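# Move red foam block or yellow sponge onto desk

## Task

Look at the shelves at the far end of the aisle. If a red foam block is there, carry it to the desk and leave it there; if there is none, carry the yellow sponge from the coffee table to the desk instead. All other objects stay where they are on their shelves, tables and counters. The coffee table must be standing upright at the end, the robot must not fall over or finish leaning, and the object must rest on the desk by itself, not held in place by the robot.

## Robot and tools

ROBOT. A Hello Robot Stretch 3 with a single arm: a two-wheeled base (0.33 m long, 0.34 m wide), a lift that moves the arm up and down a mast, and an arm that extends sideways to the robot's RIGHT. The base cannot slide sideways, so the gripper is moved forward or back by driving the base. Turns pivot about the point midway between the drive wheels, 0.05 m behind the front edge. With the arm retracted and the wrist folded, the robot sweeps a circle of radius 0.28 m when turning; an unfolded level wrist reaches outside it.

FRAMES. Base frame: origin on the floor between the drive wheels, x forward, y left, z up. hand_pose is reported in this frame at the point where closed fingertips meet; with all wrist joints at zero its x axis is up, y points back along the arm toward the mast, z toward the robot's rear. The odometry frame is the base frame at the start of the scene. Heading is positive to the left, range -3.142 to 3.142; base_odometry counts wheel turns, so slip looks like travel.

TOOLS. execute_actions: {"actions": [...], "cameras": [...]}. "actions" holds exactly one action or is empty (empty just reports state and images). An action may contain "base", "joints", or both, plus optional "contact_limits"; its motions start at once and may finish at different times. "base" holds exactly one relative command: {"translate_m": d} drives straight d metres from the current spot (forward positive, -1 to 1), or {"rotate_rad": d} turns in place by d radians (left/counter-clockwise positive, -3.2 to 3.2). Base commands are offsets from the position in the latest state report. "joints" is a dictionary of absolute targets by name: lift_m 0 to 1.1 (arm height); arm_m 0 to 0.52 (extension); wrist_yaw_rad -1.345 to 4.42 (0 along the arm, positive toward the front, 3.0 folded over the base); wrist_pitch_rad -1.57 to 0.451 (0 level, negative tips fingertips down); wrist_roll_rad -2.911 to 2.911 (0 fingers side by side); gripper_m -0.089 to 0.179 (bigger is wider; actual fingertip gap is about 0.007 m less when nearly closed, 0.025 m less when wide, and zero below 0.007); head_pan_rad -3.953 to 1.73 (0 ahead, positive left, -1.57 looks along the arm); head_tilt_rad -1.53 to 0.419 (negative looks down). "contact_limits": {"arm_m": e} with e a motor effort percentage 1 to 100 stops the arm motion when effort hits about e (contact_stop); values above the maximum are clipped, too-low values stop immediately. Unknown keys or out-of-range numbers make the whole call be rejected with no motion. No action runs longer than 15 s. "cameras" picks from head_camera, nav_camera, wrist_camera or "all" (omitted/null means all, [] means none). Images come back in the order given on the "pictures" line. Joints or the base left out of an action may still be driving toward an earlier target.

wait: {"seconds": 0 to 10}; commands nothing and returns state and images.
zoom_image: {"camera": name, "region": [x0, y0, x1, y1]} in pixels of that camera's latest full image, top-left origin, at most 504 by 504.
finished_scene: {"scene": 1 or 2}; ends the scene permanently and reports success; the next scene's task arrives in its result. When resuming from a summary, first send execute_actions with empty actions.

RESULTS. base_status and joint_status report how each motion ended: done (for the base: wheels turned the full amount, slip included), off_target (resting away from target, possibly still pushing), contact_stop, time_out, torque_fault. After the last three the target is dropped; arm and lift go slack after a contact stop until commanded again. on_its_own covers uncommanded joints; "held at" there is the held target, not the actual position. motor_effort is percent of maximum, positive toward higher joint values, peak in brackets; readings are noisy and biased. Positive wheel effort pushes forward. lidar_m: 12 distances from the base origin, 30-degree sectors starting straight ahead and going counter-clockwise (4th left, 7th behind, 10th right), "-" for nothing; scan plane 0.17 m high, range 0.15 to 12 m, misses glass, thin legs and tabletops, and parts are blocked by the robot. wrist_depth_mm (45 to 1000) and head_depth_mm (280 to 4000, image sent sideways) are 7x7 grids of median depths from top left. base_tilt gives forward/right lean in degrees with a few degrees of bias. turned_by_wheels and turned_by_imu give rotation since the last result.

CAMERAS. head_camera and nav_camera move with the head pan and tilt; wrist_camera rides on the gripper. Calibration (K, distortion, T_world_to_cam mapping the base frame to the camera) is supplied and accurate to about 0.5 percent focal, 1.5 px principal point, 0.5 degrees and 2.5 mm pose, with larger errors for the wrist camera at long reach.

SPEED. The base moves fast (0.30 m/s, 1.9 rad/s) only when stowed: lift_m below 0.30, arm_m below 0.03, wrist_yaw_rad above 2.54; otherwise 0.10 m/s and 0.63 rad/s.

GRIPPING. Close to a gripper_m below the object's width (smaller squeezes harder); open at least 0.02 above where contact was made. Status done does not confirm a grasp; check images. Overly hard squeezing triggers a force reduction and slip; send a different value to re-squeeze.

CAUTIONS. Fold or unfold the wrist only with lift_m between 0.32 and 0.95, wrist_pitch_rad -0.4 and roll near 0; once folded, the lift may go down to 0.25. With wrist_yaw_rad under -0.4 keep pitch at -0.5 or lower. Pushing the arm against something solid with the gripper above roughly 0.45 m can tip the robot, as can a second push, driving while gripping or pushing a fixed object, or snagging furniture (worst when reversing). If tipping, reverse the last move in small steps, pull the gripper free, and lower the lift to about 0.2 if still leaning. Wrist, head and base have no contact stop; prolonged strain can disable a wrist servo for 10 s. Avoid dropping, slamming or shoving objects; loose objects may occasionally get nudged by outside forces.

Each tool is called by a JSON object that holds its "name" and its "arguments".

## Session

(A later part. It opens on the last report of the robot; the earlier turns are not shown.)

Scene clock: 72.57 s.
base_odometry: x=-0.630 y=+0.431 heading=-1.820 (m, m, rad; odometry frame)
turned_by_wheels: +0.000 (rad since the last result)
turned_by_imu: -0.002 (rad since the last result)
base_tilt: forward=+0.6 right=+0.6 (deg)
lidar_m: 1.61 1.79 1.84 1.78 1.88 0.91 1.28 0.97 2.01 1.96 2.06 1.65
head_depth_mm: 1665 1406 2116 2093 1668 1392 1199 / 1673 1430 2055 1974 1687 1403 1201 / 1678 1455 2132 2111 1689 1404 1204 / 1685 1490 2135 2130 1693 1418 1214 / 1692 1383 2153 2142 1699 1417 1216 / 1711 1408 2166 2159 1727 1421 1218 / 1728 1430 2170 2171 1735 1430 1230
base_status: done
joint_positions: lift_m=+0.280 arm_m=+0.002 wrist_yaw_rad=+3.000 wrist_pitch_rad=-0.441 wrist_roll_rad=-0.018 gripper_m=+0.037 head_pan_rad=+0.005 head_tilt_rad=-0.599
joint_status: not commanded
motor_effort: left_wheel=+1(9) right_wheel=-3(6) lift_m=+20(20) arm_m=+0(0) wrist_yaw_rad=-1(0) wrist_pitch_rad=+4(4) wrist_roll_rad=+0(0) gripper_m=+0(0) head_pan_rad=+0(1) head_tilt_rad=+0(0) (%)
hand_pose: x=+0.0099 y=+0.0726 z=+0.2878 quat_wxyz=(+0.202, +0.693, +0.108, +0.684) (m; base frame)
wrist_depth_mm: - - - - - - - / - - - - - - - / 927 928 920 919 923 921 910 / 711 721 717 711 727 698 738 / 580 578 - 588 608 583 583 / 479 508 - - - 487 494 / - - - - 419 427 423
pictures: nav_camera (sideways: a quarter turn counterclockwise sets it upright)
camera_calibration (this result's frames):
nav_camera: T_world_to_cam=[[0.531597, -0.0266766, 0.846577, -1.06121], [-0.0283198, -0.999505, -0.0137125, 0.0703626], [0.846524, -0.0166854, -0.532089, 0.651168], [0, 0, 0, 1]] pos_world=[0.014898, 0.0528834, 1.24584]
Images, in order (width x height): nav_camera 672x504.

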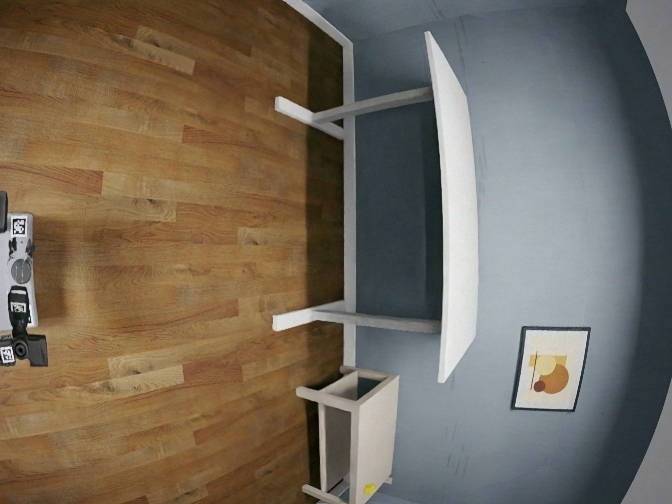

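{"name": "execute_actions", "arguments": {"actions": [{"base":{"rotate_rad":-1.08}}], "cameras": []}}

{"name": "execute_actions", "arguments": {"actions": [{"base":{"translate_m":1.0}}], "cameras": []}}

{"name": "execute_actions", "arguments": {"actions": [{"base":{"translate_m":0.4},"joints":{"head_pan_rad":0.8}}], "cameras": ["nav_camera"]}}

Scene clock: 79.60 s.
base_odometry: x=-0.630 y=+0.431 heading=-2.900 (m, m, rad; odometry frame)
turned_by_wheels: -1.080 (rad since the last result)
turned_by_imu: -1.088 (rad since the last result)
base_tilt: forward=+0.8 right=+0.7 (deg)
lidar_m: 2.04 1.64 1.60 1.80 1.85 1.78 1.87 0.92 0.92 0.97 2.03 1.96
head_depth_mm: 1653 1818 2015 2088 1674 1397 1200 / 1742 1912 2153 2100 1676 1404 1203 / 1832 2041 2293 2108 1692 1410 1205 / 1934 2179 2456 2129 1698 1408 1212 / 2043 2282 2559 2155 1704 1423 1218 / 2178 2469 2331 2165 1716 1427 1220 / 2254 2428 2139 2102 1734 1438 1229
base_status: done
joint_positions: lift_m=+0.280 arm_m=+0.002 wrist_yaw_rad=+3.000 wrist_pitch_rad=-0.441 wrist_roll_rad=-0.018 gripper_m=+0.037 head_pan_rad=+0.005 head_tilt_rad=-0.599
joint_status: not commanded
motor_effort: left_wheel=+1(8) right_wheel=-2(10) lift_m=+21(20) arm_m=-1(1) wrist_yaw_rad=+1(0) wrist_pitch_rad=+4(4) wrist_roll_rad=+0(0) gripper_m=-1(0) head_pan_rad=-2(0) head_tilt_rad=+0(0) (%)
hand_pose: x=+0.0099 y=+0.0726 z=+0.2878 quat_wxyz=(+0.202, +0.693, +0.108, +0.684) (m; base frame)
wrist_depth_mm: - - - - - - - / - - - - - - - / 917 917 939 940 936 949 935 / 710 721 696 730 698 706 731 / 571 571 - 585 593 585 572 / 484 498 - - - 498 488 / - - - - 423 424 420
pictures: none
No camera images: the call's "cameras" was empty. Leave "cameras" out to get every camera's image.

Scene clock: 84.63 s.
base_odometry: x=-1.601 y=+0.192 heading=-2.900 (m, m, rad; odometry frame)
turned_by_wheels: +0.000 (rad since the last result)
turned_by_imu: -0.002 (rad since the last result)
base_tilt: forward=+0.8 right=+0.6 (deg)
lidar_m: 1.14 1.21 0.94 1.19 2.14 2.65 1.97 1.44 1.39 1.55 1.14 1.10
head_depth_mm: 907 992 1087 1245 1426 1392 1197 / 950 1048 1169 1335 1528 1402 1202 / 995 1106 1253 1432 1606 1408 1205 / 1054 1180 1339 1548 1673 1415 1208 / 1122 1264 1452 1681 1715 1423 1215 / 1193 1349 1561 1821 1633 1433 1224 / 1269 1451 1696 1429 1589 1437 1224
base_status: done
joint_positions: lift_m=+0.280 arm_m=+0.002 wrist_yaw_rad=+3.000 wrist_pitch_rad=-0.441 wrist_roll_rad=-0.018 gripper_m=+0.037 head_pan_rad=+0.005 head_tilt_rad=-0.599
joint_status: not commanded
motor_effort: left_wheel=+1(9) right_wheel=-3(6) lift_m=+21(21) arm_m=-1(0) wrist_yaw_rad=+0(0) wrist_pitch_rad=+5(5) wrist_roll_rad=+0(0) gripper_m=+0(1) head_pan_rad=-1(2) head_tilt_rad=+0(1) (%)
hand_pose: x=+0.0099 y=+0.0726 z=+0.2878 quat_wxyz=(+0.202, +0.693, +0.108, +0.684) (m; base frame)
wrist_depth_mm: - - - - - - - / - - - - - - - / 924 901 892 905 929 938 946 / 704 713 707 707 711 708 705 / 570 573 - 576 606 590 591 / 484 500 - - - 488 495 / - - - - 426 424 423
pictures: none
No camera images: the call's "cameras" was empty. Leave "cameras" out to get every camera's image.

Scene clock: 87.63 s.
base_odometry: x=-1.989 y=+0.096 heading=-2.900 (m, m, rad; odometry frame)
turned_by_wheels: +0.000 (rad since the last result)
turned_by_imu: -0.001 (rad since the last result)
base_tilt: forward=+0.7 right=+0.7 (deg)
lidar_m: 0.78 0.85 1.31 0.83 1.24 2.99 2.26 1.65 1.64 1.06 0.78 0.75
head_depth_mm: 1192 1288 1370 1469 1546 1390 1199 / 1197 1335 1516 1715 1204 1362 1203 / 1165 1296 1469 1383 1171 1374 1205 / 1137 1264 1419 1394 1146 1352 1211 / 1107 1228 1380 1404 1120 1353 1219 / 1083 1194 1338 1408 1124 1322 1222 / 1059 1170 1300 1393 1129 1270 1227
base_status: done
joint_positions: lift_m=+0.280 arm_m=+0.002 wrist_yaw_rad=+3.000 wrist_pitch_rad=-0.441 wrist_roll_rad=-0.018 gripper_m=+0.037 head_pan_rad=+0.793 head_tilt_rad=-0.599
joint_status: all done
motor_effort: left_wheel=+1(10) right_wheel=-3(6) lift_m=+21(21) arm_m=+0(0) wrist_yaw_rad=+0(0) wrist_pitch_rad=+4(5) wrist_roll_rad=+0(0) gripper_m=+1(0) head_pan_rad=+3(27) head_tilt_rad=+0(0) (%)
hand_pose: x=+0.0099 y=+0.0726 z=+0.2878 quat_wxyz=(+0.202, +0.693, +0.108, +0.684) (m; base frame)
wrist_depth_mm: - - - - - - 972 / - - - 978 - 851 837 / 896 929 918 918 905 925 879 / 697 701 714 719 697 707 724 / 579 575 - 566 608 588 584 / 480 495 - - - 502 489 / - - - - 425 417 425
pictures: nav_camera (sideways: a quarter turn counterclockwise sets it upright)
camera_calibration (this result's frames):
nav_camera: T_world_to_cam=[[0.393705, 0.358195, 0.846577, -1.06037], [0.688871, -0.724754, -0.0137125, 0.0659878], [0.608648, 0.588581, -0.532089, 0.652619], [0, 0, 0, 1]] pos_world=[-0.0252016, 0.0435232, 1.24584]
Images, in order (width x height): nav_camera 672x504.

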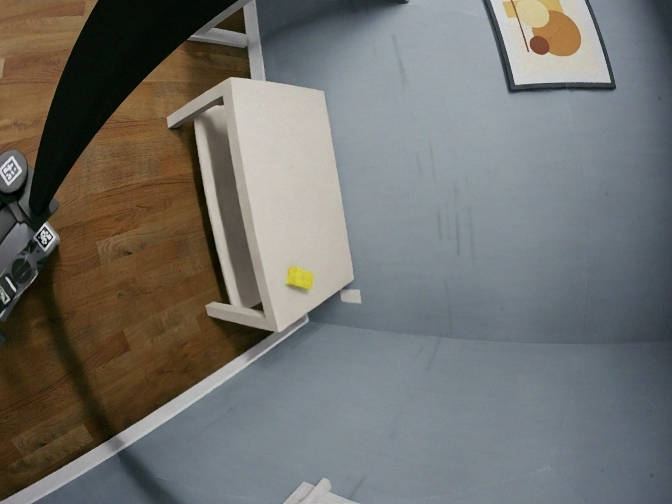

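{"name": "execute_actions", "arguments": {"actions": [{"base":{"rotate_rad":0.72}}], "cameras": []}}

{"name": "execute_actions", "arguments": {"actions": [{"base":{"translate_m":0.3}}], "cameras": []}}

{"name": "execute_actions", "arguments": {"actions": [{"base":{"rotate_rad":1.57},"joints":{"head_pan_rad":-1.57,"head_tilt_rad":-0.8,"lift_m":0.7}}], "cameras": ["head_camera"]}}

Scene clock: 92.97 s.
base_odometry: x=-1.989 y=+0.096 heading=-2.180 (m, m, rad; odometry frame)
turned_by_wheels: +0.720 (rad since the last result)
turned_by_imu: +0.727 (rad since the last result)
base_tilt: forward=+0.7 right=+0.7 (deg)
lidar_m: 0.85 0.87 0.83 2.28 2.99 2.14 1.63 1.72 0.91 0.75 0.75 0.84
head_depth_mm: 1077 1186 1312 1355 1089 1271 1194 / 1125 1242 1392 1377 1104 1336 1204 / 1178 1305 1467 1384 1167 1345 1202 / 1227 1375 1551 1784 1235 1376 1211 / 1285 1420 1654 1906 1705 1422 1214 / 1362 1403 1728 1878 1628 1421 1222 / 1431 1208 1279 2102 1734 1435 1229
base_status: done
joint_positions: lift_m=+0.280 arm_m=+0.002 wrist_yaw_rad=+3.000 wrist_pitch_rad=-0.441 wrist_roll_rad=-0.018 gripper_m=+0.037 head_pan_rad=+0.793 head_tilt_rad=-0.599
joint_status: not commanded
motor_effort: left_wheel=-1(6) right_wheel=+1(10) lift_m=+21(20) arm_m=-1(1) wrist_yaw_rad=+0(0) wrist_pitch_rad=+4(4) wrist_roll_rad=+0(0) gripper_m=+1(1) head_pan_rad=+3(3) head_tilt_rad=-1(1) (%)
hand_pose: x=+0.0099 y=+0.0726 z=+0.2878 quat_wxyz=(+0.202, +0.693, +0.108, +0.684) (m; base frame)
wrist_depth_mm: - - - - - - 979 / - - - - - - 783 / 902 959 945 912 934 864 912 / 703 700 711 728 717 735 726 / 581 582 - 587 606 583 596 / 486 503 - - - 492 486 / - - - - 420 427 425
pictures: none
No camera images: the call's "cameras" was empty. Leave "cameras" out to get every camera's image.

Scene clock: 95.73 s.
base_odometry: x=-2.161 y=-0.150 heading=-2.180 (m, m, rad; odometry frame)
turned_by_wheels: +0.000 (rad since the last result)
turned_by_imu: -0.001 (rad since the last result)
base_tilt: forward=+0.7 right=+0.7 (deg)
lidar_m: 0.57 1.03 0.66 1.13 3.08 2.43 1.94 1.50 0.79 0.66 0.65 0.56
head_depth_mm: 834 921 1023 1149 1089 909 813 / 870 963 1073 1223 1096 914 1023 / 913 1009 1138 1273 1104 919 1115 / 953 1066 1207 1339 1110 943 1164 / 997 1127 1280 1493 1114 997 1205 / 1057 1189 1371 1609 1704 1096 1223 / 1109 1210 1466 1741 1729 1431 1232
base_status: done
joint_positions: lift_m=+0.280 arm_m=+0.002 wrist_yaw_rad=+3.000 wrist_pitch_rad=-0.441 wrist_roll_rad=-0.018 gripper_m=+0.037 head_pan_rad=+0.793 head_tilt_rad=-0.599
joint_status: not commanded
motor_effort: left_wheel=-1(6) right_wheel=+0(9) lift_m=+19(21) arm_m=+0(1) wrist_yaw_rad=+0(0) wrist_pitch_rad=+4(5) wrist_roll_rad=+0(0) gripper_m=+0(0) head_pan_rad=+2(2) head_tilt_rad=+0(0) (%)
hand_pose: x=+0.0099 y=+0.0726 z=+0.2878 quat_wxyz=(+0.202, +0.693, +0.108, +0.684) (m; base frame)
wrist_depth_mm: - - - - - - 843 / - - - - - - 796 / 898 933 909 933 833 677 586 / 716 707 718 715 734 732 497 / 577 584 - 586 608 588 599 / 479 507 - - - 504 492 / - - - - 427 423 422
pictures: none
No camera images: the call's "cameras" was empty. Leave "cameras" out to get every camera's image.

Scene clock: 100.40 s.
base_odometry: x=-2.161 y=-0.150 heading=-0.610 (m, m, rad; odometry frame)
turned_by_wheels: +1.570 (rad since the last result)
turned_by_imu: +1.589 (rad since the last result)
base_tilt: forward=+0.8 right=+0.7 (deg)
lidar_m: 1.13 3.07 2.43 1.93 1.49 0.79 0.66 0.65 0.56 0.58 1.02 0.66
head_depth_mm: 983 1069 1167 1294 1382 1288 - / 1011 1173 1362 1572 1045 1267 1081 / 975 1122 1322 1111 969 1270 - / 944 1082 1243 1120 952 1191 1095 / 913 1041 1216 1126 956 1175 1130 / 884 1002 1163 1130 962 1119 1141 / 856 970 1115 1140 971 890 1147
base_status: done
joint_positions: lift_m=+0.700 arm_m=+0.002 wrist_yaw_rad=+3.000 wrist_pitch_rad=-0.441 wrist_roll_rad=-0.018 gripper_m=+0.037 head_pan_rad=-1.563 head_tilt_rad=-0.790
joint_status: all done
motor_effort: left_wheel=-1(6) right_wheel=+1(8) lift_m=+30(26) arm_m=-1(1) wrist_yaw_rad=+0(0) wrist_pitch_rad=+4(4) wrist_roll_rad=+0(0) gripper_m=+0(1) head_pan_rad=-2(28) head_tilt_rad=-3(13) (%)
hand_pose: x=+0.0099 y=+0.0726 z=+0.7073 quat_wxyz=(+0.202, +0.693, +0.108, +0.684) (m; base frame)
wrist_depth_mm: - - - - - - - / - - - - - - - / - - - - - - - / - - - - - - - / - - - - - - - / - 989 - - - - 959 / 846 865 861 837 869 851 852
pictures: head_camera (sideways: a quarter turn clockwise sets it upright)
camera_calibration (this result's frames):
head_camera: T_world_to_cam=[[0.00698652, 0.726549, -0.687079, 0.916815], [0.999369, 0.0188552, 0.0301003, -0.0383581], [0.0348243, -0.686856, -0.725959, 0.902755], [0, 0, 0, 1]] pos_world=[0.000490677, -0.0453245, 1.28644]
Images, in order (width x height): head_camera 896x504.

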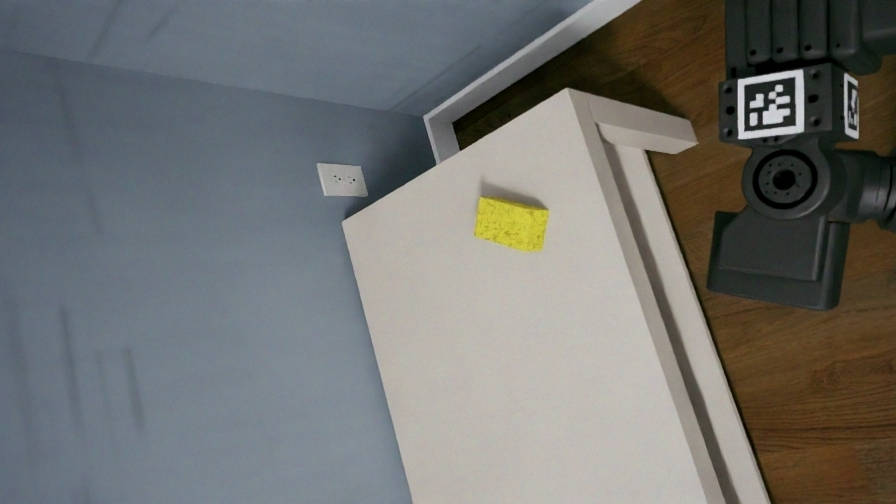

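{"name": "execute_actions", "arguments": {"actions": [{"base":{"translate_m":0.02},"joints":{"wrist_yaw_rad":0,"wrist_pitch_rad":-0.4,"gripper_m":0.12}}], "cameras": []}}

{"name": "execute_actions", "arguments": {"actions": [{"joints":{"wrist_pitch_rad":-0.9,"arm_m":0.35,"lift_m":0.7}}], "cameras": ["wrist_camera","head_camera"]}}

Scene clock: 105.77 s.
base_odometry: x=-2.145 y=-0.162 heading=-0.610 (m, m, rad; odometry frame)
turned_by_wheels: +0.000 (rad since the last result)
turned_by_imu: +0.000 (rad since the last result)
base_tilt: forward=+0.6 right=+0.8 (deg)
lidar_m: 1.11 3.06 2.41 1.93 1.54 0.81 0.68 0.67 0.56 1.01 1.02 0.64
head_depth_mm: 996 1098 1200 1330 1387 1288 - / 1008 1161 1367 1571 1007 1269 - / 971 1117 1296 1111 962 - - / 935 1074 1241 1121 960 1225 1136 / 905 1032 1206 1125 958 1171 1139 / 878 995 1155 1133 962 1117 1141 / 852 962 1108 1142 968 890 1152
base_status: done
joint_positions: lift_m=+0.700 arm_m=+0.002 wrist_yaw_rad=+0.003 wrist_pitch_rad=-0.419 wrist_roll_rad=-0.018 gripper_m=+0.120 head_pan_rad=-1.563 head_tilt_rad=-0.790
joint_status: all done
motor_effort: left_wheel=-1(3) right_wheel=+1(6) lift_m=+29(29) arm_m=-1(1) wrist_yaw_rad=-1(1) wrist_pitch_rad=+5(7) wrist_roll_rad=+0(0) gripper_m=+1(80) head_pan_rad=-3(3) head_tilt_rad=-3(3) (%)
hand_pose: x=-0.0209 y=-0.3710 z=+0.7122 quat_wxyz=(+0.698, +0.149, -0.685, -0.145) (m; base frame)
wrist_depth_mm: 627 663 723 754 828 695 520 / 681 710 768 827 883 694 521 / 723 764 805 861 976 719 537 / 682 674 672 678 - 733 555 / 558 543 566 526 567 748 568 / 462 473 462 468 464 - 573 / 407 395 395 417 507 822 563
pictures: none
No camera images: the call's "cameras" was empty. Leave "cameras" out to get every camera's image.

Scene clock: 109.53 s.
base_odometry: x=-2.145 y=-0.162 heading=-0.610 (m, m, rad; odometry frame)
turned_by_wheels: +0.000 (rad since the last result)
turned_by_imu: +0.000 (rad since the last result)
base_tilt: forward=+0.7 right=+0.8 (deg)
lidar_m: 1.11 3.06 2.42 1.93 1.53 0.81 0.67 0.67 0.57 1.01 1.02 0.64
head_depth_mm: 993 1099 1203 1311 1375 - - / 1007 1165 1334 - 985 1224 1124 / 970 1116 1266 1034 965 1248 1126 / 937 1075 1245 1093 954 1233 1133 / 908 1036 1203 1126 955 1175 1140 / 878 998 1151 1133 963 1113 1144 / 852 963 1109 1138 968 891 1146
base_status: not commanded
joint_positions: lift_m=+0.700 arm_m=+0.350 wrist_yaw_rad=+0.001 wrist_pitch_rad=-0.907 wrist_roll_rad=-0.018 gripper_m=+0.120 head_pan_rad=-1.563 head_tilt_rad=-0.790
joint_status: all done
motor_effort: left_wheel=-1(1) right_wheel=+1(1) lift_m=+29(24) arm_m=+3(5) wrist_yaw_rad=+0(1) wrist_pitch_rad=+2(4) wrist_roll_rad=+0(0) gripper_m=+1(0) head_pan_rad=-2(2) head_tilt_rad=-4(3) (%)
hand_pose: x=-0.0214 y=-0.6337 z=+0.6218 quat_wxyz=(+0.642, +0.313, -0.629, -0.307) (m; base frame)
wrist_depth_mm: 437 482 497 508 604 602 445 / 468 463 461 455 717 622 469 / 428 418 407 413 428 667 478 / 389 381 380 375 380 713 507 / 353 353 350 344 348 701 526 / 325 332 322 278 313 - 562 / 309 304 302 290 298 294 551
pictures: head_camera (sideways: a quarter turn clockwise sets it upright), wrist_camera
camera_calibration (this result's frames):
head_camera: T_world_to_cam=[[0.00711002, 0.726548, -0.687079, 0.916814], [0.999372, 0.0186853, 0.0301003, -0.0383581], [0.0347076, -0.686862, -0.725959, 0.902756], [0, 0, 0, 1]] pos_world=[0.000482973, -0.0453235, 1.28644]
wrist_camera: T_world_to_cam=[[-0.997406, -0.0712252, -0.0104267, -0.0563701], [-0.0584312, 0.885675, -0.460615, 0.878416], [0.0420421, -0.45881, -0.887539, 0.425075], [0, 0, 0, 1]] pos_world=[-0.022768, -0.586977, 0.781294]
Images, in order (width x height): head_camera 896x504, wrist_camera 644x364.

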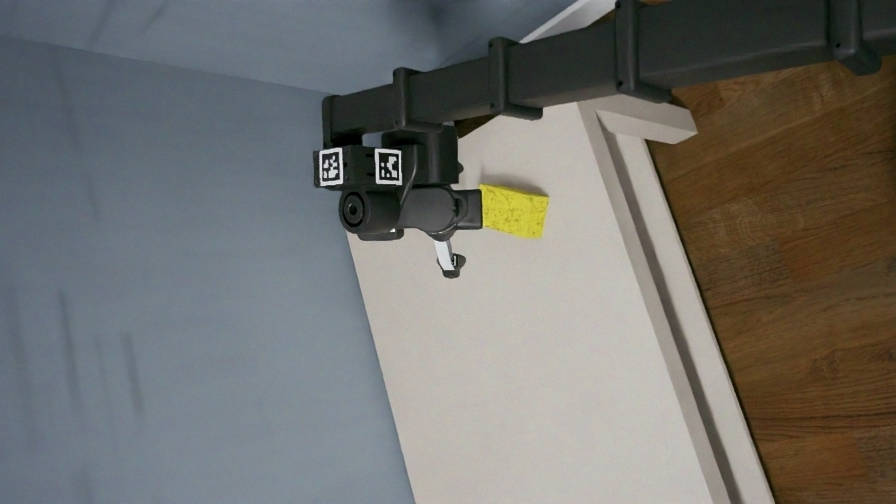

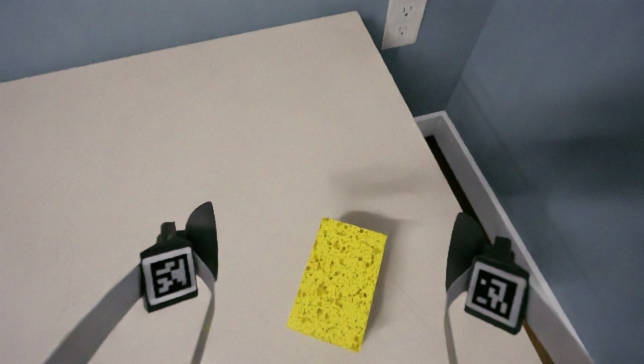

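{"name": "execute_actions", "arguments": {"actions": [{"base":{"translate_m":-0.012},"joints":{"arm_m":0.36,"lift_m":0.55}}], "cameras": ["wrist_camera"]}}

Scene clock: 114.07 s.
base_odometry: x=-2.154 y=-0.155 heading=-0.610 (m, m, rad; odometry frame)
turned_by_wheels: +0.000 (rad since the last result)
turned_by_imu: +0.000 (rad since the last result)
base_tilt: forward=+0.8 right=+0.7 (deg)
lidar_m: 1.12 3.05 2.42 1.93 1.51 0.80 0.66 0.66 0.56 0.59 1.02 0.66
head_depth_mm: 988 1081 1178 1304 1391 1278 1138 / 1004 1170 1370 1560 1476 1227 1127 / 971 1125 1319 1201 952 1249 1127 / 940 1078 1245 1134 950 1233 1132 / 910 1040 1209 1128 960 1175 1140 / 882 1001 1161 1130 963 1123 1143 / 854 964 1114 1138 965 893 1145
base_status: done
joint_positions: lift_m=+0.550 arm_m=+0.360 wrist_yaw_rad=+0.001 wrist_pitch_rad=-0.907 wrist_roll_rad=-0.018 gripper_m=+0.120 head_pan_rad=-1.563 head_tilt_rad=-0.790
joint_status: all done
motor_effort: left_wheel=-1(4) right_wheel=+1(4) lift_m=+18(30) arm_m=+3(0) wrist_yaw_rad=-1(0) wrist_pitch_rad=+2(2) wrist_roll_rad=+0(0) gripper_m=+0(0) head_pan_rad=-3(2) head_tilt_rad=-3(2) (%)
hand_pose: x=-0.0214 y=-0.6436 z=+0.4723 quat_wxyz=(+0.642, +0.313, -0.629, -0.307) (m; base frame)
wrist_depth_mm: 287 282 278 277 277 590 432 / 256 253 250 247 247 562 445 / 231 229 227 225 226 225 466 / 210 209 207 155 197 204 479 / 193 193 149 143 188 190 442 / 180 182 134 133 173 - 173 / 169 166 161 124 164 161 161
pictures: wrist_camera
camera_calibration (this result's frames):
wrist_camera: T_world_to_cam=[[-0.997406, -0.0712198, -0.0104624, -0.0586133], [-0.0584314, 0.885909, -0.460163, 0.818257], [0.0420415, -0.458358, -0.887773, 0.288257], [0, 0, 0, 1]] pos_world=[-0.022768, -0.596951, 0.631825]
Images, in order (width x height): wrist_camera 644x364.

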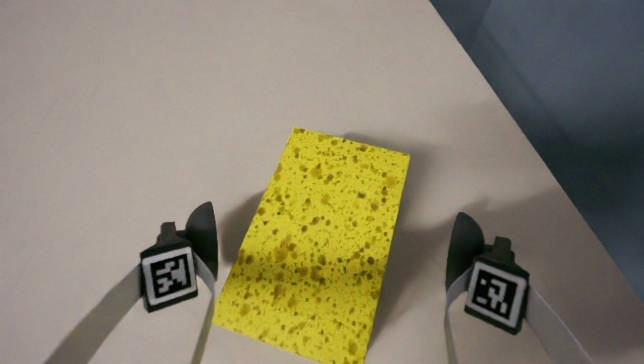

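{"name": "execute_actions", "arguments": {"actions": [{"joints":{"lift_m":0.542}}], "cameras": []}}

{"name": "execute_actions", "arguments": {"actions": [{"joints":{"gripper_m":0.02}}], "cameras": []}}

{"name": "execute_actions", "arguments": {"actions": [{"joints":{"lift_m":0.9}}], "cameras": ["wrist_camera"]}}

Scene clock: 117.53 s.
base_odometry: x=-2.154 y=-0.155 heading=-0.610 (m, m, rad; odometry frame)
turned_by_wheels: +0.000 (rad since the last result)
turned_by_imu: +0.000 (rad since the last result)
base_tilt: forward=+0.8 right=+0.6 (deg)
lidar_m: 1.12 3.07 2.42 1.93 1.51 0.80 0.66 0.66 0.56 0.59 1.02 0.66
head_depth_mm: 985 1079 1182 1307 1387 1266 1126 / 1009 1172 1364 1558 1443 1226 1115 / 975 1121 1319 1202 951 1250 1130 / 940 1076 1243 1121 950 1231 1133 / 909 1040 1209 1123 958 1178 1140 / 882 1002 1161 1134 963 1122 1146 / 854 969 1111 1138 967 892 1150
base_status: not commanded
joint_positions: lift_m=+0.542 arm_m=+0.360 wrist_yaw_rad=+0.001 wrist_pitch_rad=-0.905 wrist_roll_rad=-0.018 gripper_m=+0.120 head_pan_rad=-1.563 head_tilt_rad=-0.790
joint_status: all done
motor_effort: left_wheel=+0(0) right_wheel=+1(1) lift_m=+14(18) arm_m=+3(3) wrist_yaw_rad=+0(1) wrist_pitch_rad=+1(2) wrist_roll_rad=+0(0) gripper_m=+0(0) head_pan_rad=-2(2) head_tilt_rad=-4(3) (%)
hand_pose: x=-0.0214 y=-0.6440 z=+0.4647 quat_wxyz=(+0.642, +0.312, -0.630, -0.306) (m; base frame)
wrist_depth_mm: 279 275 271 266 268 567 431 / 246 245 243 241 239 543 442 / 222 221 219 214 216 215 461 / 203 202 200 147 189 195 470 / 186 187 140 136 180 183 183 / 172 174 128 126 166 - 165 / - 159 155 118 157 155 156
pictures: none
No camera images: the call's "cameras" was empty. Leave "cameras" out to get every camera's image.

Scene clock: 119.03 s.
base_odometry: x=-2.154 y=-0.155 heading=-0.610 (m, m, rad; odometry frame)
turned_by_wheels: +0.000 (rad since the last result)
turned_by_imu: +0.000 (rad since the last result)
base_tilt: forward=+0.8 right=+0.7 (deg)
lidar_m: 1.12 3.06 2.42 1.93 1.51 0.80 0.67 0.66 0.56 0.59 1.02 0.65
head_depth_mm: 988 1078 1180 1305 1386 1264 1138 / 1008 1169 1369 1562 1450 1222 1117 / 973 1123 1311 1201 953 1254 1129 / 940 1078 1240 1146 952 1232 1132 / 910 1037 1210 1123 958 1178 1141 / 881 1002 1158 1133 963 1124 1142 / 854 966 1110 1142 970 892 1146
base_status: not commanded
joint_positions: lift_m=+0.542 arm_m=+0.360 wrist_yaw_rad=+0.006 wrist_pitch_rad=-0.883 wrist_roll_rad=-0.014 gripper_m=+0.021 head_pan_rad=-1.563 head_tilt_rad=-0.790
joint_status: all done
motor_effort: left_wheel=+3(3) right_wheel=-8(8) lift_m=+14(15) arm_m=+3(3) wrist_yaw_rad=-4(5) wrist_pitch_rad=-5(7) wrist_roll_rad=-1(1) gripper_m=-20(94) head_pan_rad=-2(1) head_tilt_rad=-4(3) (%)
hand_pose: x=-0.0207 y=-0.6487 z=+0.4678 quat_wxyz=(+0.645, +0.306, -0.633, -0.298) (m; base frame)
wrist_depth_mm: 292 287 282 280 280 582 433 / 257 255 250 248 248 559 442 / 231 227 228 224 222 226 460 / 210 206 205 148 194 200 468 / 191 190 188 137 140 184 189 / 176 177 131 128 127 170 169 / 162 161 157 118 157 158 157
pictures: none
No camera images: the call's "cameras" was empty. Leave "cameras" out to get every camera's image.

Scene clock: 123.13 s.
base_odometry: x=-2.154 y=-0.155 heading=-0.610 (m, m, rad; odometry frame)
turned_by_wheels: +0.000 (rad since the last result)
turned_by_imu: +0.000 (rad since the last result)
base_tilt: forward=+0.7 right=+0.6 (deg)
lidar_m: 1.12 3.06 2.41 1.93 1.51 0.80 0.66 0.66 0.56 0.59 1.03 0.66
head_depth_mm: 979 - - 1356 1385 1260 1120 / 977 - 1377 1563 1028 1245 1123 / 948 - 1319 1111 969 1248 1129 / 935 1067 1229 1120 952 1226 1130 / 908 1040 1215 1121 956 1178 1137 / 881 1003 1158 1133 963 1123 1144 / 853 966 1116 1135 968 891 1148
base_status: not commanded
joint_positions: lift_m=+0.900 arm_m=+0.360 wrist_yaw_rad=+0.003 wrist_pitch_rad=-0.907 wrist_roll_rad=-0.014 gripper_m=+0.021 head_pan_rad=-1.563 head_tilt_rad=-0.790
joint_status: all done
motor_effort: left_wheel=+0(3) right_wheel=+0(8) lift_m=+30(29) arm_m=+3(3) wrist_yaw_rad=-2(4) wrist_pitch_rad=+2(5) wrist_roll_rad=-1(1) gripper_m=-18(20) head_pan_rad=-3(2) head_tilt_rad=-3(3) (%)
hand_pose: x=-0.0212 y=-0.6435 z=+0.8217 quat_wxyz=(+0.641, +0.313, -0.630, -0.307) (m; base frame)
wrist_depth_mm: 429 463 500 543 596 589 426 / 492 539 597 651 718 626 445 / 584 642 658 651 878 653 467 / 620 612 601 150 879 693 479 / 574 556 564 137 137 721 512 / 522 524 128 127 127 746 533 / 490 486 477 119 470 777 559
pictures: wrist_camera
camera_calibration (this result's frames):
wrist_camera: T_world_to_cam=[[-0.997491, -0.0696037, -0.0129206, -0.0516879], [-0.055878, 0.886172, -0.459974, 0.979052], [0.0434658, -0.458098, -0.887838, 0.598676], [0, 0, 0, 1]] pos_world=[-0.0228727, -0.596954, 0.981199]
Images, in order (width x height): wrist_camera 644x364.

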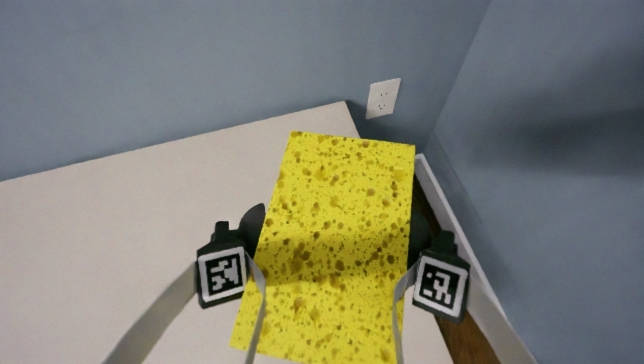

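{"name": "execute_actions", "arguments": {"actions": [{"base":{"rotate_rad":0.35},"joints":{"arm_m":0.0,"lift_m":0.95,"head_pan_rad":-1.0,"head_tilt_rad":-0.6}}], "cameras": []}}

{"name": "execute_actions", "arguments": {"actions": [{"base":{"translate_m":0.9}}], "cameras": ["nav_camera"]}}

Scene clock: 129.70 s.
base_odometry: x=-2.154 y=-0.155 heading=-0.260 (m, m, rad; odometry frame)
turned_by_wheels: +0.350 (rad since the last result)
turned_by_imu: +0.354 (rad since the last result)
base_tilt: forward=+0.7 right=+0.7 (deg)
lidar_m: 3.07 2.61 1.93 1.94 0.92 0.68 0.66 0.69 0.56 1.02 0.66 0.66
head_depth_mm: 869 953 1054 1186 1083 907 832 / 915 1011 1129 1253 1087 910 1059 / 970 1072 1212 1321 1097 918 1160 / 1031 1151 1306 1511 1105 986 1208 / 1095 1233 1424 1678 1708 1161 1211 / 1173 1256 1553 1861 1656 1420 1220 / 1269 1179 1650 1312 1581 1426 1225
base_status: done
joint_positions: lift_m=+0.950 arm_m=+0.002 wrist_yaw_rad=+0.002 wrist_pitch_rad=-0.908 wrist_roll_rad=-0.016 gripper_m=+0.021 head_pan_rad=-1.007 head_tilt_rad=-0.606
joint_status: all done
joint sent to its limit — the command would take arm_m past its lower limit, so that joint was sent only as far as its limit.
motor_effort: left_wheel=-1(4) right_wheel=+1(8) lift_m=+30(29) arm_m=-3(7) wrist_yaw_rad=-1(1) wrist_pitch_rad=+2(2) wrist_roll_rad=+0(1) gripper_m=-20(18) head_pan_rad=+1(23) head_tilt_rad=+2(13) (%)
hand_pose: x=-0.0214 y=-0.2856 z=+0.8716 quat_wxyz=(+0.641, +0.313, -0.630, -0.307) (m; base frame)
wrist_depth_mm: 979 922 878 835 872 836 801 / - 814 801 806 797 940 834 / - 739 721 723 706 763 822 / - 663 673 149 637 664 826 / - 904 638 138 138 647 806 / - - 128 127 128 999 812 / 989 951 920 118 915 923 792
pictures: none
No camera images: the call's "cameras" was empty. Leave "cameras" out to get every camera's image.

Scene clock: 139.70 s.
base_odometry: x=-1.285 y=-0.386 heading=-0.260 (m, m, rad; odometry frame)
turned_by_wheels: +0.000 (rad since the last result)
turned_by_imu: -0.002 (rad since the last result)
base_tilt: forward=+0.7 right=+0.7 (deg)
lidar_m: 2.17 2.28 1.96 1.86 2.18 1.61 1.56 1.32 0.61 0.61 1.08 1.42
head_depth_mm: 882 946 730 550 442 378 1126 / 929 1000 737 555 444 399 1197 / 985 1044 743 559 446 1340 1204 / 1048 1102 750 563 450 1406 1210 / 1117 1149 758 566 481 1413 1210 / 1188 1162 765 571 1573 1421 1222 / 1284 1182 772 575 1679 1434 1224
base_status: done
joint_positions: lift_m=+0.950 arm_m=+0.002 wrist_yaw_rad=+0.002 wrist_pitch_rad=-0.908 wrist_roll_rad=-0.016 gripper_m=+0.021 head_pan_rad=-1.007 head_tilt_rad=-0.606
joint_status: not commanded
motor_effort: left_wheel=-1(4) right_wheel=+0(6) lift_m=+29(29) arm_m=-4(3) wrist_yaw_rad=+0(1) wrist_pitch_rad=+3(2) wrist_roll_rad=-1(0) gripper_m=-18(19) head_pan_rad=+2(3) head_tilt_rad=+1(2) (%)
hand_pose: x=-0.0214 y=-0.2856 z=+0.8716 quat_wxyz=(+0.641, +0.313, -0.630, -0.307) (m; base frame)
wrist_depth_mm: 129 128 127 125 125 845 839 / 115 114 114 112 112 772 782 / 104 104 103 102 101 704 713 / 95 95 94 93 92 640 650 / - 103 95 92 88 608 609 / - - 128 127 127 - 987 / 962 980 936 118 883 905 924
pictures: nav_camera (sideways: a quarter turn counterclockwise sets it upright)
camera_calibration (this result's frames):
nav_camera: T_world_to_cam=[[0.262458, -0.469367, 0.843096, -1.05503], [-0.86221, -0.506371, -0.0134983, 0.0751705], [0.433255, -0.723383, -0.537594, 0.660851], [0, 0, 0, 1]] pos_world=[0.0553953, 0.020918, 1.24577]
Images, in order (width x height): nav_camera 672x504.

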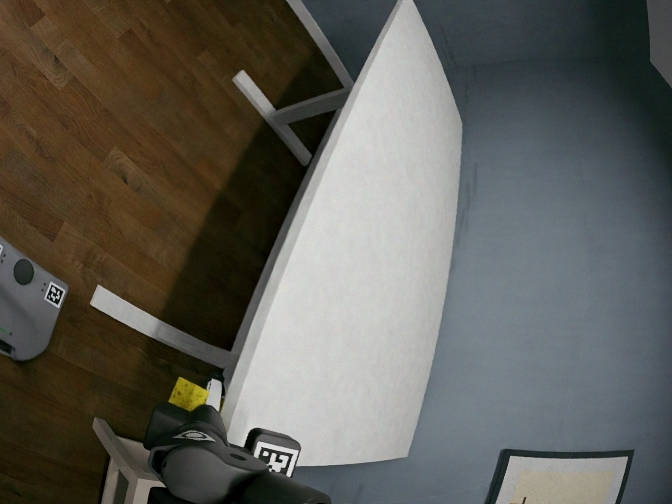

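{"name": "execute_actions", "arguments": {"actions": [{"joints":{"lift_m":1.08,"wrist_pitch_rad":-0.2,"head_pan_rad":-1.4,"head_tilt_rad":-0.7}}], "cameras": ["head_camera","wrist_camera"]}}

Scene clock: 148.57 s.
base_odometry: x=-1.285 y=-0.386 heading=-0.260 (m, m, rad; odometry frame)
turned_by_wheels: +0.000 (rad since the last result)
turned_by_imu: -0.003 (rad since the last result)
base_tilt: forward=+0.6 right=+0.7 (deg)
lidar_m: 2.18 2.27 1.96 1.86 2.18 1.61 1.56 1.32 0.61 0.61 1.09 1.42
head_depth_mm: 854 938 1056 1207 - - - / 869 844 623 494 - - - / 883 853 629 497 411 1220 1141 / 897 864 635 501 414 1340 1157 / 913 876 640 504 426 1340 1172 / 934 885 646 508 430 1349 1180 / 952 894 650 511 443 1361 1183
base_status: not commanded
joint_positions: lift_m=+0.946 arm_m=+0.002 wrist_yaw_rad=+0.002 wrist_pitch_rad=-0.844 wrist_roll_rad=-0.022 gripper_m=+0.021 head_pan_rad=-1.393 head_tilt_rad=-0.693
joint_status: lift_m contact_stop (moved -0.004 of +0.130); wrist_pitch_rad time_out (moved +0.064 of +0.708); the others done
on_its_own: wrist_pitch_rad is held at -0.831, not at your -0.200, since a time_out; lift_m is slack since a contact_stop, until your next command for it (your +1.080 is given up)
motor_effort: left_wheel=+0(2) right_wheel=+0(7) lift_m=+23(49) arm_m=+0(4) wrist_yaw_rad=-1(6) wrist_pitch_rad=+4(74) wrist_roll_rad=+2(10) gripper_m=-19(19) head_pan_rad=-2(19) head_tilt_rad=-2(9) (%)
hand_pose: x=-0.0212 y=-0.2989 z=+0.8772 quat_wxyz=(+0.653, +0.294, -0.637, -0.286) (m; base frame)
wrist_depth_mm: 144 144 142 141 140 812 810 / 126 126 125 124 123 877 836 / 112 112 111 110 110 775 763 / 102 100 100 99 99 683 666 / 93 92 91 90 90 617 620 / - - 106 122 93 882 952 / 937 966 946 118 910 913 961
pictures: head_camera (sideways: a quarter turn clockwise sets it upright), wrist_camera
camera_calibration (this result's frames):
head_camera: T_world_to_cam=[[-0.10349, 0.648138, -0.754458, 1.0053], [0.981298, 0.190312, 0.0288874, -0.0366725], [0.162306, -0.737359, -0.655712, 0.810612], [0, 0, 0, 1]] pos_world=[0.00845791, -0.0468815, 1.29104]
wrist_camera: T_world_to_cam=[[-0.997111, -0.0758818, -0.00347591, -0.0371381], [-0.0632586, 0.85483, -0.515038, 0.73803], [0.0420533, -0.51333, -0.85716, 0.762398], [0, 0, 0, 1]] pos_world=[-0.0224055, -0.242346, 1.03348]
Images, in order (width x height): head_camera 896x504, wrist_camera 644x364.

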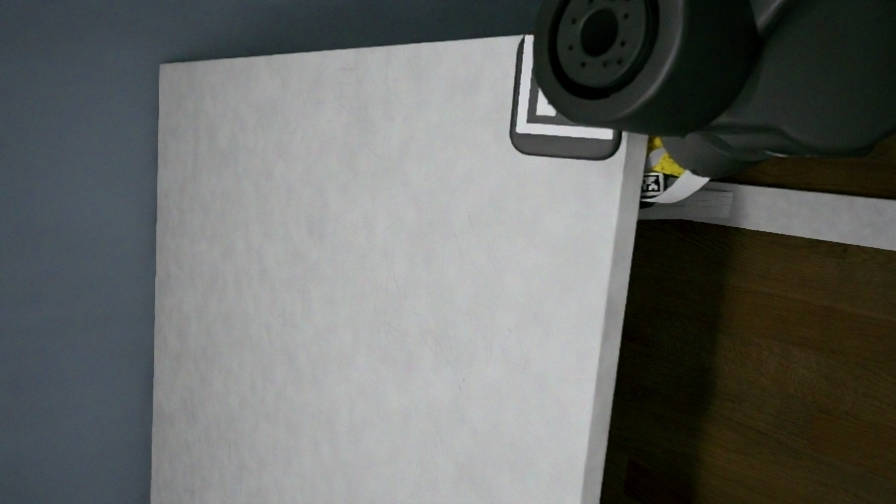

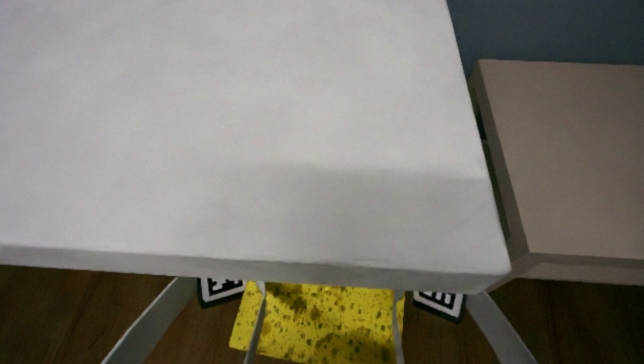

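{"name": "execute_actions", "arguments": {"actions": [{"joints":{"lift_m":0.93,"wrist_pitch_rad":-0.95}}], "cameras": []}}

{"name": "execute_actions", "arguments": {"actions": [{"base":{"translate_m":-0.25}}], "cameras": ["wrist_camera"]}}

Scene clock: 151.97 s.
base_odometry: x=-1.285 y=-0.386 heading=-0.260 (m, m, rad; odometry frame)
turned_by_wheels: +0.000 (rad since the last result)
turned_by_imu: +0.000 (rad since the last result)
base_tilt: forward=+0.8 right=+0.7 (deg)
lidar_m: 2.18 2.27 1.96 1.85 2.18 1.61 1.56 1.32 0.61 0.61 1.08 1.43
head_depth_mm: 852 941 1056 1207 440 - - / 868 846 624 494 435 - - / 883 854 629 498 412 1090 1144 / 899 864 634 500 414 1335 1155 / 916 872 640 504 426 1343 1170 / 933 886 645 507 430 1353 1178 / 952 895 651 511 443 1360 1183
base_status: not commanded
joint_positions: lift_m=+0.930 arm_m=+0.002 wrist_yaw_rad=+0.002 wrist_pitch_rad=-0.956 wrist_roll_rad=-0.022 gripper_m=+0.021 head_pan_rad=-1.393 head_tilt_rad=-0.693
joint_status: all done
motor_effort: left_wheel=+0(0) right_wheel=+0(0) lift_m=+18(13) arm_m=+0(0) wrist_yaw_rad=-1(1) wrist_pitch_rad=+1(2) wrist_roll_rad=+2(2) gripper_m=-18(18) head_pan_rad=-1(2) head_tilt_rad=-2(2) (%)
hand_pose: x=-0.0213 y=-0.2748 z=+0.8458 quat_wxyz=(+0.635, +0.330, -0.620, -0.321) (m; base frame)
wrist_depth_mm: 86 85 85 84 83 84 792 / - 78 77 76 76 75 724 / - 71 71 70 70 69 662 / - 85 82 78 75 72 599 / - - - 137 137 884 879 / - 1000 128 128 128 944 965 / 912 920 901 118 893 927 883
pictures: none
No camera images: the call's "cameras" was empty. Leave "cameras" out to get every camera's image.

Scene clock: 155.77 s.
base_odometry: x=-1.526 y=-0.322 heading=-0.260 (m, m, rad; odometry frame)
turned_by_wheels: +0.000 (rad since the last result)
turned_by_imu: +0.001 (rad since the last result)
base_tilt: forward=+0.8 right=+0.7 (deg)
lidar_m: 2.42 2.54 2.06 1.86 1.83 1.35 1.31 1.08 0.48 0.53 0.67 1.50
head_depth_mm: 850 956 1091 1186 1058 - - / 866 974 1117 1303 1461 - - / 881 992 1143 1338 1518 1281 1154 / 896 972 1169 1381 1534 1333 1167 / 915 872 692 1392 1458 1279 1162 / 928 884 646 524 1032 1351 1162 / 949 895 650 510 443 1353 1185
base_status: done
joint_positions: lift_m=+0.930 arm_m=+0.002 wrist_yaw_rad=+0.002 wrist_pitch_rad=-0.956 wrist_roll_rad=-0.022 gripper_m=+0.021 head_pan_rad=-1.393 head_tilt_rad=-0.693
joint_status: not commanded
motor_effort: left_wheel=+0(4) right_wheel=+0(5) lift_m=+17(18) arm_m=+0(0) wrist_yaw_rad=-1(1) wrist_pitch_rad=+2(2) wrist_roll_rad=+2(2) gripper_m=-18(17) head_pan_rad=-2(2) head_tilt_rad=-2(2) (%)
hand_pose: x=-0.0213 y=-0.2748 z=+0.8458 quat_wxyz=(+0.635, +0.330, -0.620, -0.321) (m; base frame)
wrist_depth_mm: - 503 977 959 816 784 810 / - 617 - - 724 723 705 / - - - - 661 662 668 / - - - 149 591 640 606 / - - - 137 137 881 907 / 990 976 129 127 128 962 961 / 909 938 884 119 883 924 919
pictures: wrist_camera
camera_calibration (this result's frames):
wrist_camera: T_world_to_cam=[[-0.99712, -0.074932, -0.0116819, -0.0282814], [-0.0632906, 0.907087, -0.416158, 0.631888], [0.0417801, -0.41422, -0.909217, 0.819094], [0, 0, 0, 1]] pos_world=[-0.0224292, -0.236011, 1.00737]
Images, in order (width x height): wrist_camera 644x364.

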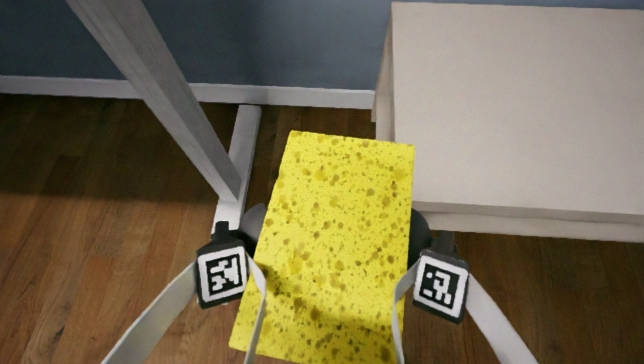

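Free. Raise, level, go forward, extend.

{"name": "execute_actions", "arguments": {"actions": [{"joints":{"lift_m":0.98,"wrist_pitch_rad":-0.1}}], "cameras": []}}

{"name": "execute_actions", "arguments": {"actions": [{"base":{"translate_m":0.5},"joints":{"arm_m":0.12}}], "cameras": ["wrist_camera","head_camera"]}}

Scene clock: 160.67 s.
base_odometry: x=-1.526 y=-0.322 heading=-0.260 (m, m, rad; odometry frame)
turned_by_wheels: +0.000 (rad since the last result)
turned_by_imu: +0.000 (rad since the last result)
base_tilt: forward=+0.7 right=+0.8 (deg)
lidar_m: 2.42 2.53 2.06 1.86 1.83 1.35 1.31 1.08 0.48 0.53 0.67 1.50
head_depth_mm: 847 954 369 - - - 1113 / 863 962 375 - - - 1122 / 881 994 1114 1330 1525 1333 1161 / 895 973 1167 1380 1537 1335 1165 / 910 873 693 1394 1463 1275 1164 / 930 883 646 523 1034 1350 1164 / 948 893 651 510 443 1359 1183
base_status: not commanded
joint_positions: lift_m=+0.980 arm_m=+0.002 wrist_yaw_rad=+0.002 wrist_pitch_rad=-0.123 wrist_roll_rad=-0.022 gripper_m=+0.021 head_pan_rad=-1.393 head_tilt_rad=-0.693
joint_status: all done
motor_effort: left_wheel=+0(0) right_wheel=+0(0) lift_m=+30(30) arm_m=+0(0) wrist_yaw_rad=-1(1) wrist_pitch_rad=+7(7) wrist_roll_rad=+2(2) gripper_m=-18(18) head_pan_rad=-2(2) head_tilt_rad=-3(2) (%)
hand_pose: x=-0.0209 y=-0.3980 z=+1.0631 quat_wxyz=(+0.714, +0.045, -0.698, -0.042) (m; base frame)
wrist_depth_mm: 780 757 736 725 677 702 695 / 795 794 789 761 756 736 702 / 825 816 814 799 760 786 737 / 624 633 791 149 783 808 781 / 410 423 494 138 138 838 828 / 314 348 128 128 127 881 868 / 259 508 976 118 865 885 926
pictures: none
No camera images: the call's "cameras" was empty. Leave "cameras" out to get every camera's image.

Scene clock: 166.60 s.
base_odometry: x=-1.043 y=-0.451 heading=-0.260 (m, m, rad; odometry frame)
turned_by_wheels: +0.000 (rad since the last result)
turned_by_imu: -0.002 (rad since the last result)
base_tilt: forward=+0.8 right=+0.7 (deg)
lidar_m: 1.92 2.01 1.91 1.87 1.93 1.87 1.81 0.79 0.63 0.63 1.09 1.21
head_depth_mm: 857 916 - - 406 1212 1144 / 870 926 - - 408 1298 1143 / 884 857 629 497 411 1332 1162 / 901 862 634 500 414 1340 1165 / 919 874 640 503 427 1340 1171 / 937 884 644 507 439 1350 1176 / 954 894 650 510 443 1360 1177
base_status: done
joint_positions: lift_m=+0.980 arm_m=+0.120 wrist_yaw_rad=+0.002 wrist_pitch_rad=-0.122 wrist_roll_rad=-0.021 gripper_m=+0.021 head_pan_rad=-1.393 head_tilt_rad=-0.693
joint_status: all done
motor_effort: left_wheel=+0(4) right_wheel=-1(6) lift_m=+29(29) arm_m=+3(2) wrist_yaw_rad=-1(2) wrist_pitch_rad=+6(7) wrist_roll_rad=+1(2) gripper_m=-17(18) head_pan_rad=-3(2) head_tilt_rad=-2(3) (%)
hand_pose: x=-0.0211 y=-0.5161 z=+1.0633 quat_wxyz=(+0.713, +0.044, -0.698, -0.042) (m; base frame)
wrist_depth_mm: 658 658 643 622 627 607 569 / 690 678 682 642 639 645 625 / 721 723 686 679 665 664 647 / 624 638 642 150 560 679 672 / 408 416 427 138 138 452 701 / 313 316 128 127 127 327 333 / 247 252 238 119 237 261 264
pictures: head_camera (sideways: a quarter turn clockwise sets it upright), wrist_camera
camera_calibration (this result's frames):
head_camera: T_world_to_cam=[[-0.103487, 0.648139, -0.754458, 1.0053], [0.981299, 0.190308, 0.0288874, -0.0366725], [0.162303, -0.73736, -0.655712, 0.810612], [0, 0, 0, 1]] pos_world=[0.00845772, -0.0468815, 1.29104]
wrist_camera: T_world_to_cam=[[-0.997188, -0.0595291, 0.0455215, -0.0964687], [-0.0614231, 0.301262, -0.951561, 1.19804], [0.0429316, -0.951681, -0.304072, -0.00389405], [0, 0, 0, 1]] pos_world=[-0.0224428, -0.370374, 1.14322]
Images, in order (width x height): head_camera 896x504, wrist_camera 644x364.

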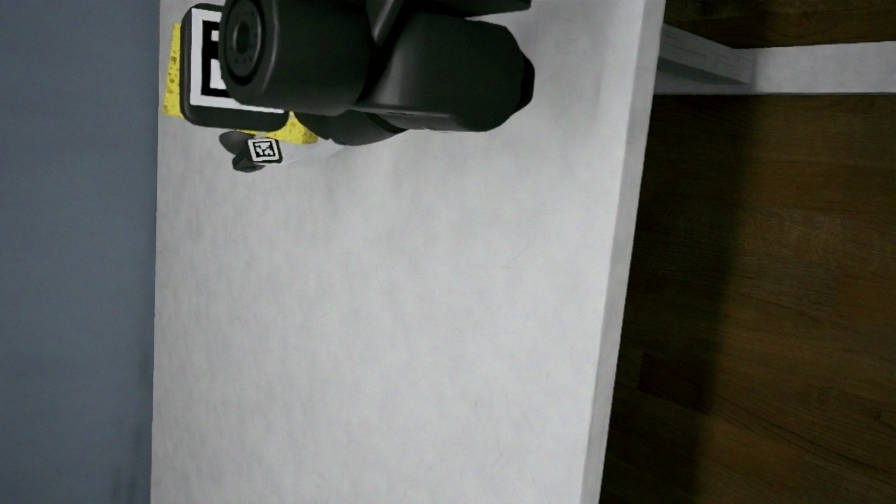

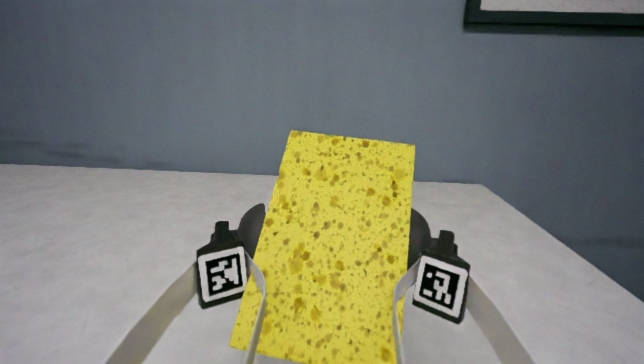

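{"name": "execute_actions", "arguments": {"actions": [{"joints":{"lift_m":1.08,"wrist_pitch_rad":-0.9,"arm_m":0.22}}], "cameras": []}}

{"name": "execute_actions", "arguments": {"actions": [{"joints":{"lift_m":0.95}}], "cameras": ["wrist_camera"]}}

Scene clock: 171.33 s.
base_odometry: x=-1.043 y=-0.451 heading=-0.260 (m, m, rad; odometry frame)
turned_by_wheels: +0.000 (rad since the last result)
turned_by_imu: +0.000 (rad since the last result)
base_tilt: forward=+0.8 right=+0.8 (deg)
lidar_m: 1.92 2.01 1.91 1.87 1.93 1.87 1.81 0.79 0.63 0.63 1.09 1.20
head_depth_mm: - - 564 491 407 1214 1144 / 856 913 475 494 409 1299 1143 / 887 853 630 497 411 1331 1162 / 902 865 634 500 414 1337 1167 / 918 873 638 504 426 1345 1171 / 938 882 645 508 430 1352 1175 / 954 894 651 511 443 1353 1179
base_status: not commanded
joint_positions: lift_m=+1.080 arm_m=+0.220 wrist_yaw_rad=+0.000 wrist_pitch_rad=-0.907 wrist_roll_rad=-0.014 gripper_m=+0.021 head_pan_rad=-1.393 head_tilt_rad=-0.693
joint_status: all done
motor_effort: left_wheel=+0(0) right_wheel=+0(0) lift_m=+30(29) arm_m=+3(2) wrist_yaw_rad=+0(1) wrist_pitch_rad=+2(22) wrist_roll_rad=-1(3) gripper_m=-18(17) head_pan_rad=-1(1) head_tilt_rad=-2(3) (%)
hand_pose: x=-0.0216 y=-0.5036 z=+1.0018 quat_wxyz=(+0.640, +0.312, -0.631, -0.308) (m; base frame)
wrist_depth_mm: 334 330 327 322 318 319 315 / 296 295 293 290 286 285 286 / 270 270 265 262 261 259 255 / 245 245 243 152 232 238 237 / 227 224 222 139 139 219 217 / 208 208 128 127 125 203 201 / 195 195 190 118 185 190 188
pictures: none
No camera images: the call's "cameras" was empty. Leave "cameras" out to get every camera's image.

Scene clock: 173.60 s.
base_odometry: x=-1.043 y=-0.451 heading=-0.260 (m, m, rad; odometry frame)
turned_by_wheels: +0.000 (rad since the last result)
turned_by_imu: -0.005 (rad since the last result)
base_tilt: forward=+0.7 right=+0.7 (deg)
lidar_m: 1.92 2.01 1.92 1.87 1.92 1.87 1.81 0.79 0.63 0.63 1.08 1.20
head_depth_mm: - - 595 491 406 1238 1143 / 876 828 492 492 409 1289 1142 / 887 854 641 496 411 1332 1159 / 901 862 633 500 423 1340 1170 / 918 872 640 504 427 1344 1172 / 936 884 645 508 439 1347 1177 / 952 894 649 511 443 1359 1182
base_status: not commanded
joint_positions: lift_m=+1.044 arm_m=+0.219 wrist_yaw_rad=+0.001 wrist_pitch_rad=-0.901 wrist_roll_rad=-0.014 gripper_m=+0.021 head_pan_rad=-1.394 head_tilt_rad=-0.694
joint_status: lift_m contact_stop (moved -0.036 of -0.130)
on_its_own: lift_m is slack since a contact_stop, until your next command for it (your +0.950 is given up)
motor_effort: left_wheel=+0(14) right_wheel=+0(3) lift_m=+23(20) arm_m=+6(7) wrist_yaw_rad=+0(1) wrist_pitch_rad=+0(11) wrist_roll_rad=-1(1) gripper_m=-19(19) head_pan_rad=-2(1) head_tilt_rad=-2(2) (%)
hand_pose: x=-0.0214 y=-0.5047 z=+0.9666 quat_wxyz=(+0.641, +0.311, -0.631, -0.305) (m; base frame)
wrist_depth_mm: 284 279 277 273 268 268 264 / 251 248 249 243 243 239 238 / 228 225 222 222 219 217 216 / 209 206 204 150 193 199 198 / 191 189 186 138 140 183 182 / 176 175 128 127 126 170 169 / 162 162 157 119 155 157 157
pictures: wrist_camera
camera_calibration (this result's frames):
wrist_camera: T_world_to_cam=[[-0.997554, -0.0688061, -0.0122912, -0.0405114], [-0.055168, 0.883071, -0.465985, 0.926963], [0.0429166, -0.464168, -0.884707, 0.784854], [0, 0, 0, 1]] pos_world=[-0.0229569, -0.457057, 1.12582]
Images, in order (width x height): wrist_camera 644x364.

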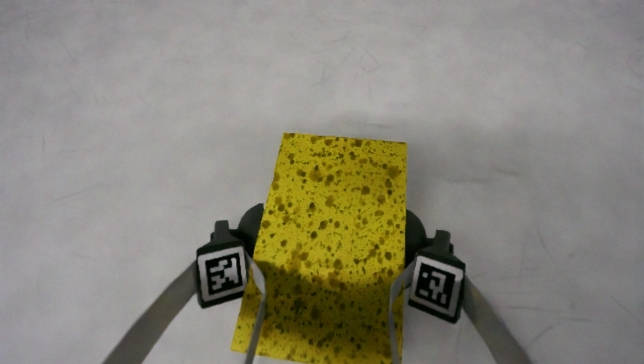

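{"name": "execute_actions", "arguments": {"actions": [{"joints":{"lift_m":1.048,"gripper_m":0.12}}], "cameras": []}}

{"name": "execute_actions", "arguments": {"actions": [{"joints":{"lift_m":1.1}}], "cameras": ["wrist_camera"]}}

{"name": "finished_scene", "arguments": {"scene": 2}}

Scene clock: 177.33 s.
base_odometry: x=-1.043 y=-0.451 heading=-0.260 (m, m, rad; odometry frame)
turned_by_wheels: +0.000 (rad since the last result)
turned_by_imu: +0.000 (rad since the last result)
base_tilt: forward=+0.7 right=+0.6 (deg)
lidar_m: 1.92 2.01 1.92 1.87 1.93 1.87 1.81 0.79 0.63 0.63 1.09 1.20
head_depth_mm: - - 595 490 406 1206 1143 / 869 845 497 492 409 1289 1142 / 885 852 640 497 410 1332 1160 / 901 862 633 500 414 1337 1165 / 916 869 640 504 426 1348 1171 / 932 882 643 506 430 1355 1174 / 951 893 648 511 442 1361 1182
base_status: not commanded
joint_positions: lift_m=+1.048 arm_m=+0.220 wrist_yaw_rad=+0.001 wrist_pitch_rad=-0.907 wrist_roll_rad=-0.014 gripper_m=+0.120 head_pan_rad=-1.394 head_tilt_rad=-0.694
joint_status: all done
motor_effort: left_wheel=+0(0) right_wheel=-1(1) lift_m=+30(29) arm_m=+3(6) wrist_yaw_rad=-1(0) wrist_pitch_rad=+2(2) wrist_roll_rad=-1(1) gripper_m=+0(80) head_pan_rad=-1(2) head_tilt_rad=-2(3) (%)
hand_pose: x=-0.0214 y=-0.5036 z=+0.9698 quat_wxyz=(+0.641, +0.312, -0.631, -0.307) (m; base frame)
wrist_depth_mm: 284 281 276 276 269 269 269 / 253 251 248 246 245 241 241 / 228 227 225 224 221 220 218 / 210 206 206 153 195 201 201 / 192 191 189 141 181 188 184 / 177 180 171 131 167 - 171 / 167 165 159 122 157 158 159
pictures: none
No camera images: the call's "cameras" was empty. Leave "cameras" out to get every camera's image.

Scene clock: 178.63 s.
base_odometry: x=-1.043 y=-0.451 heading=-0.260 (m, m, rad; odometry frame)
turned_by_wheels: +0.000 (rad since the last result)
turned_by_imu: +0.000 (rad since the last result)
base_tilt: forward=+0.8 right=+0.7 (deg)
lidar_m: 1.92 2.01 1.92 1.87 1.93 1.87 1.81 0.79 0.63 0.63 1.09 1.21
head_depth_mm: - - 595 489 406 1210 1143 / 874 - 539 493 409 1286 1144 / 884 854 605 496 411 1328 1159 / 901 862 632 500 414 1332 1168 / 918 872 638 503 426 1344 1171 / 934 883 645 507 429 1348 1179 / 953 892 650 510 442 1352 1179
base_status: not commanded
joint_positions: lift_m=+1.098 arm_m=+0.220 wrist_yaw_rad=+0.001 wrist_pitch_rad=-0.907 wrist_roll_rad=-0.014 gripper_m=+0.120 head_pan_rad=-1.394 head_tilt_rad=-0.694
joint_status: all done
joint sent to its limit — the command would take lift_m past its upper limit, so that joint was sent only as far as its limit.
motor_effort: left_wheel=+1(0) right_wheel=-1(1) lift_m=+29(29) arm_m=+4(3) wrist_yaw_rad=-1(0) wrist_pitch_rad=+2(2) wrist_roll_rad=-1(1) gripper_m=+0(0) head_pan_rad=-3(2) head_tilt_rad=-1(2) (%)
hand_pose: x=-0.0214 y=-0.5036 z=+1.0202 quat_wxyz=(+0.640, +0.313, -0.630, -0.308) (m; base frame)
wrist_depth_mm: 359 363 360 353 349 345 346 / 323 323 318 314 311 309 305 / 292 289 290 285 285 281 279 / 267 264 264 258 258 256 255 / 246 245 243 194 236 239 234 / 227 230 222 180 220 - 218 / 213 210 208 168 207 203 206
pictures: wrist_camera
camera_calibration (this result's frames):
wrist_camera: T_world_to_cam=[[-0.997555, -0.0687115, -0.0127232, -0.0392901], [-0.0551647, 0.886097, -0.460205, 0.946553], [0.0428954, -0.458378, -0.887721, 0.838809], [0, 0, 0, 1]] pos_world=[-0.0229588, -0.456945, 1.17974]
Images, in order (width x height): wrist_camera 644x364.

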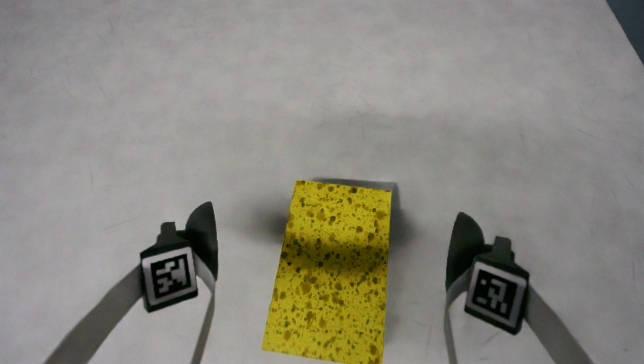

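The scene is finished: the task was done.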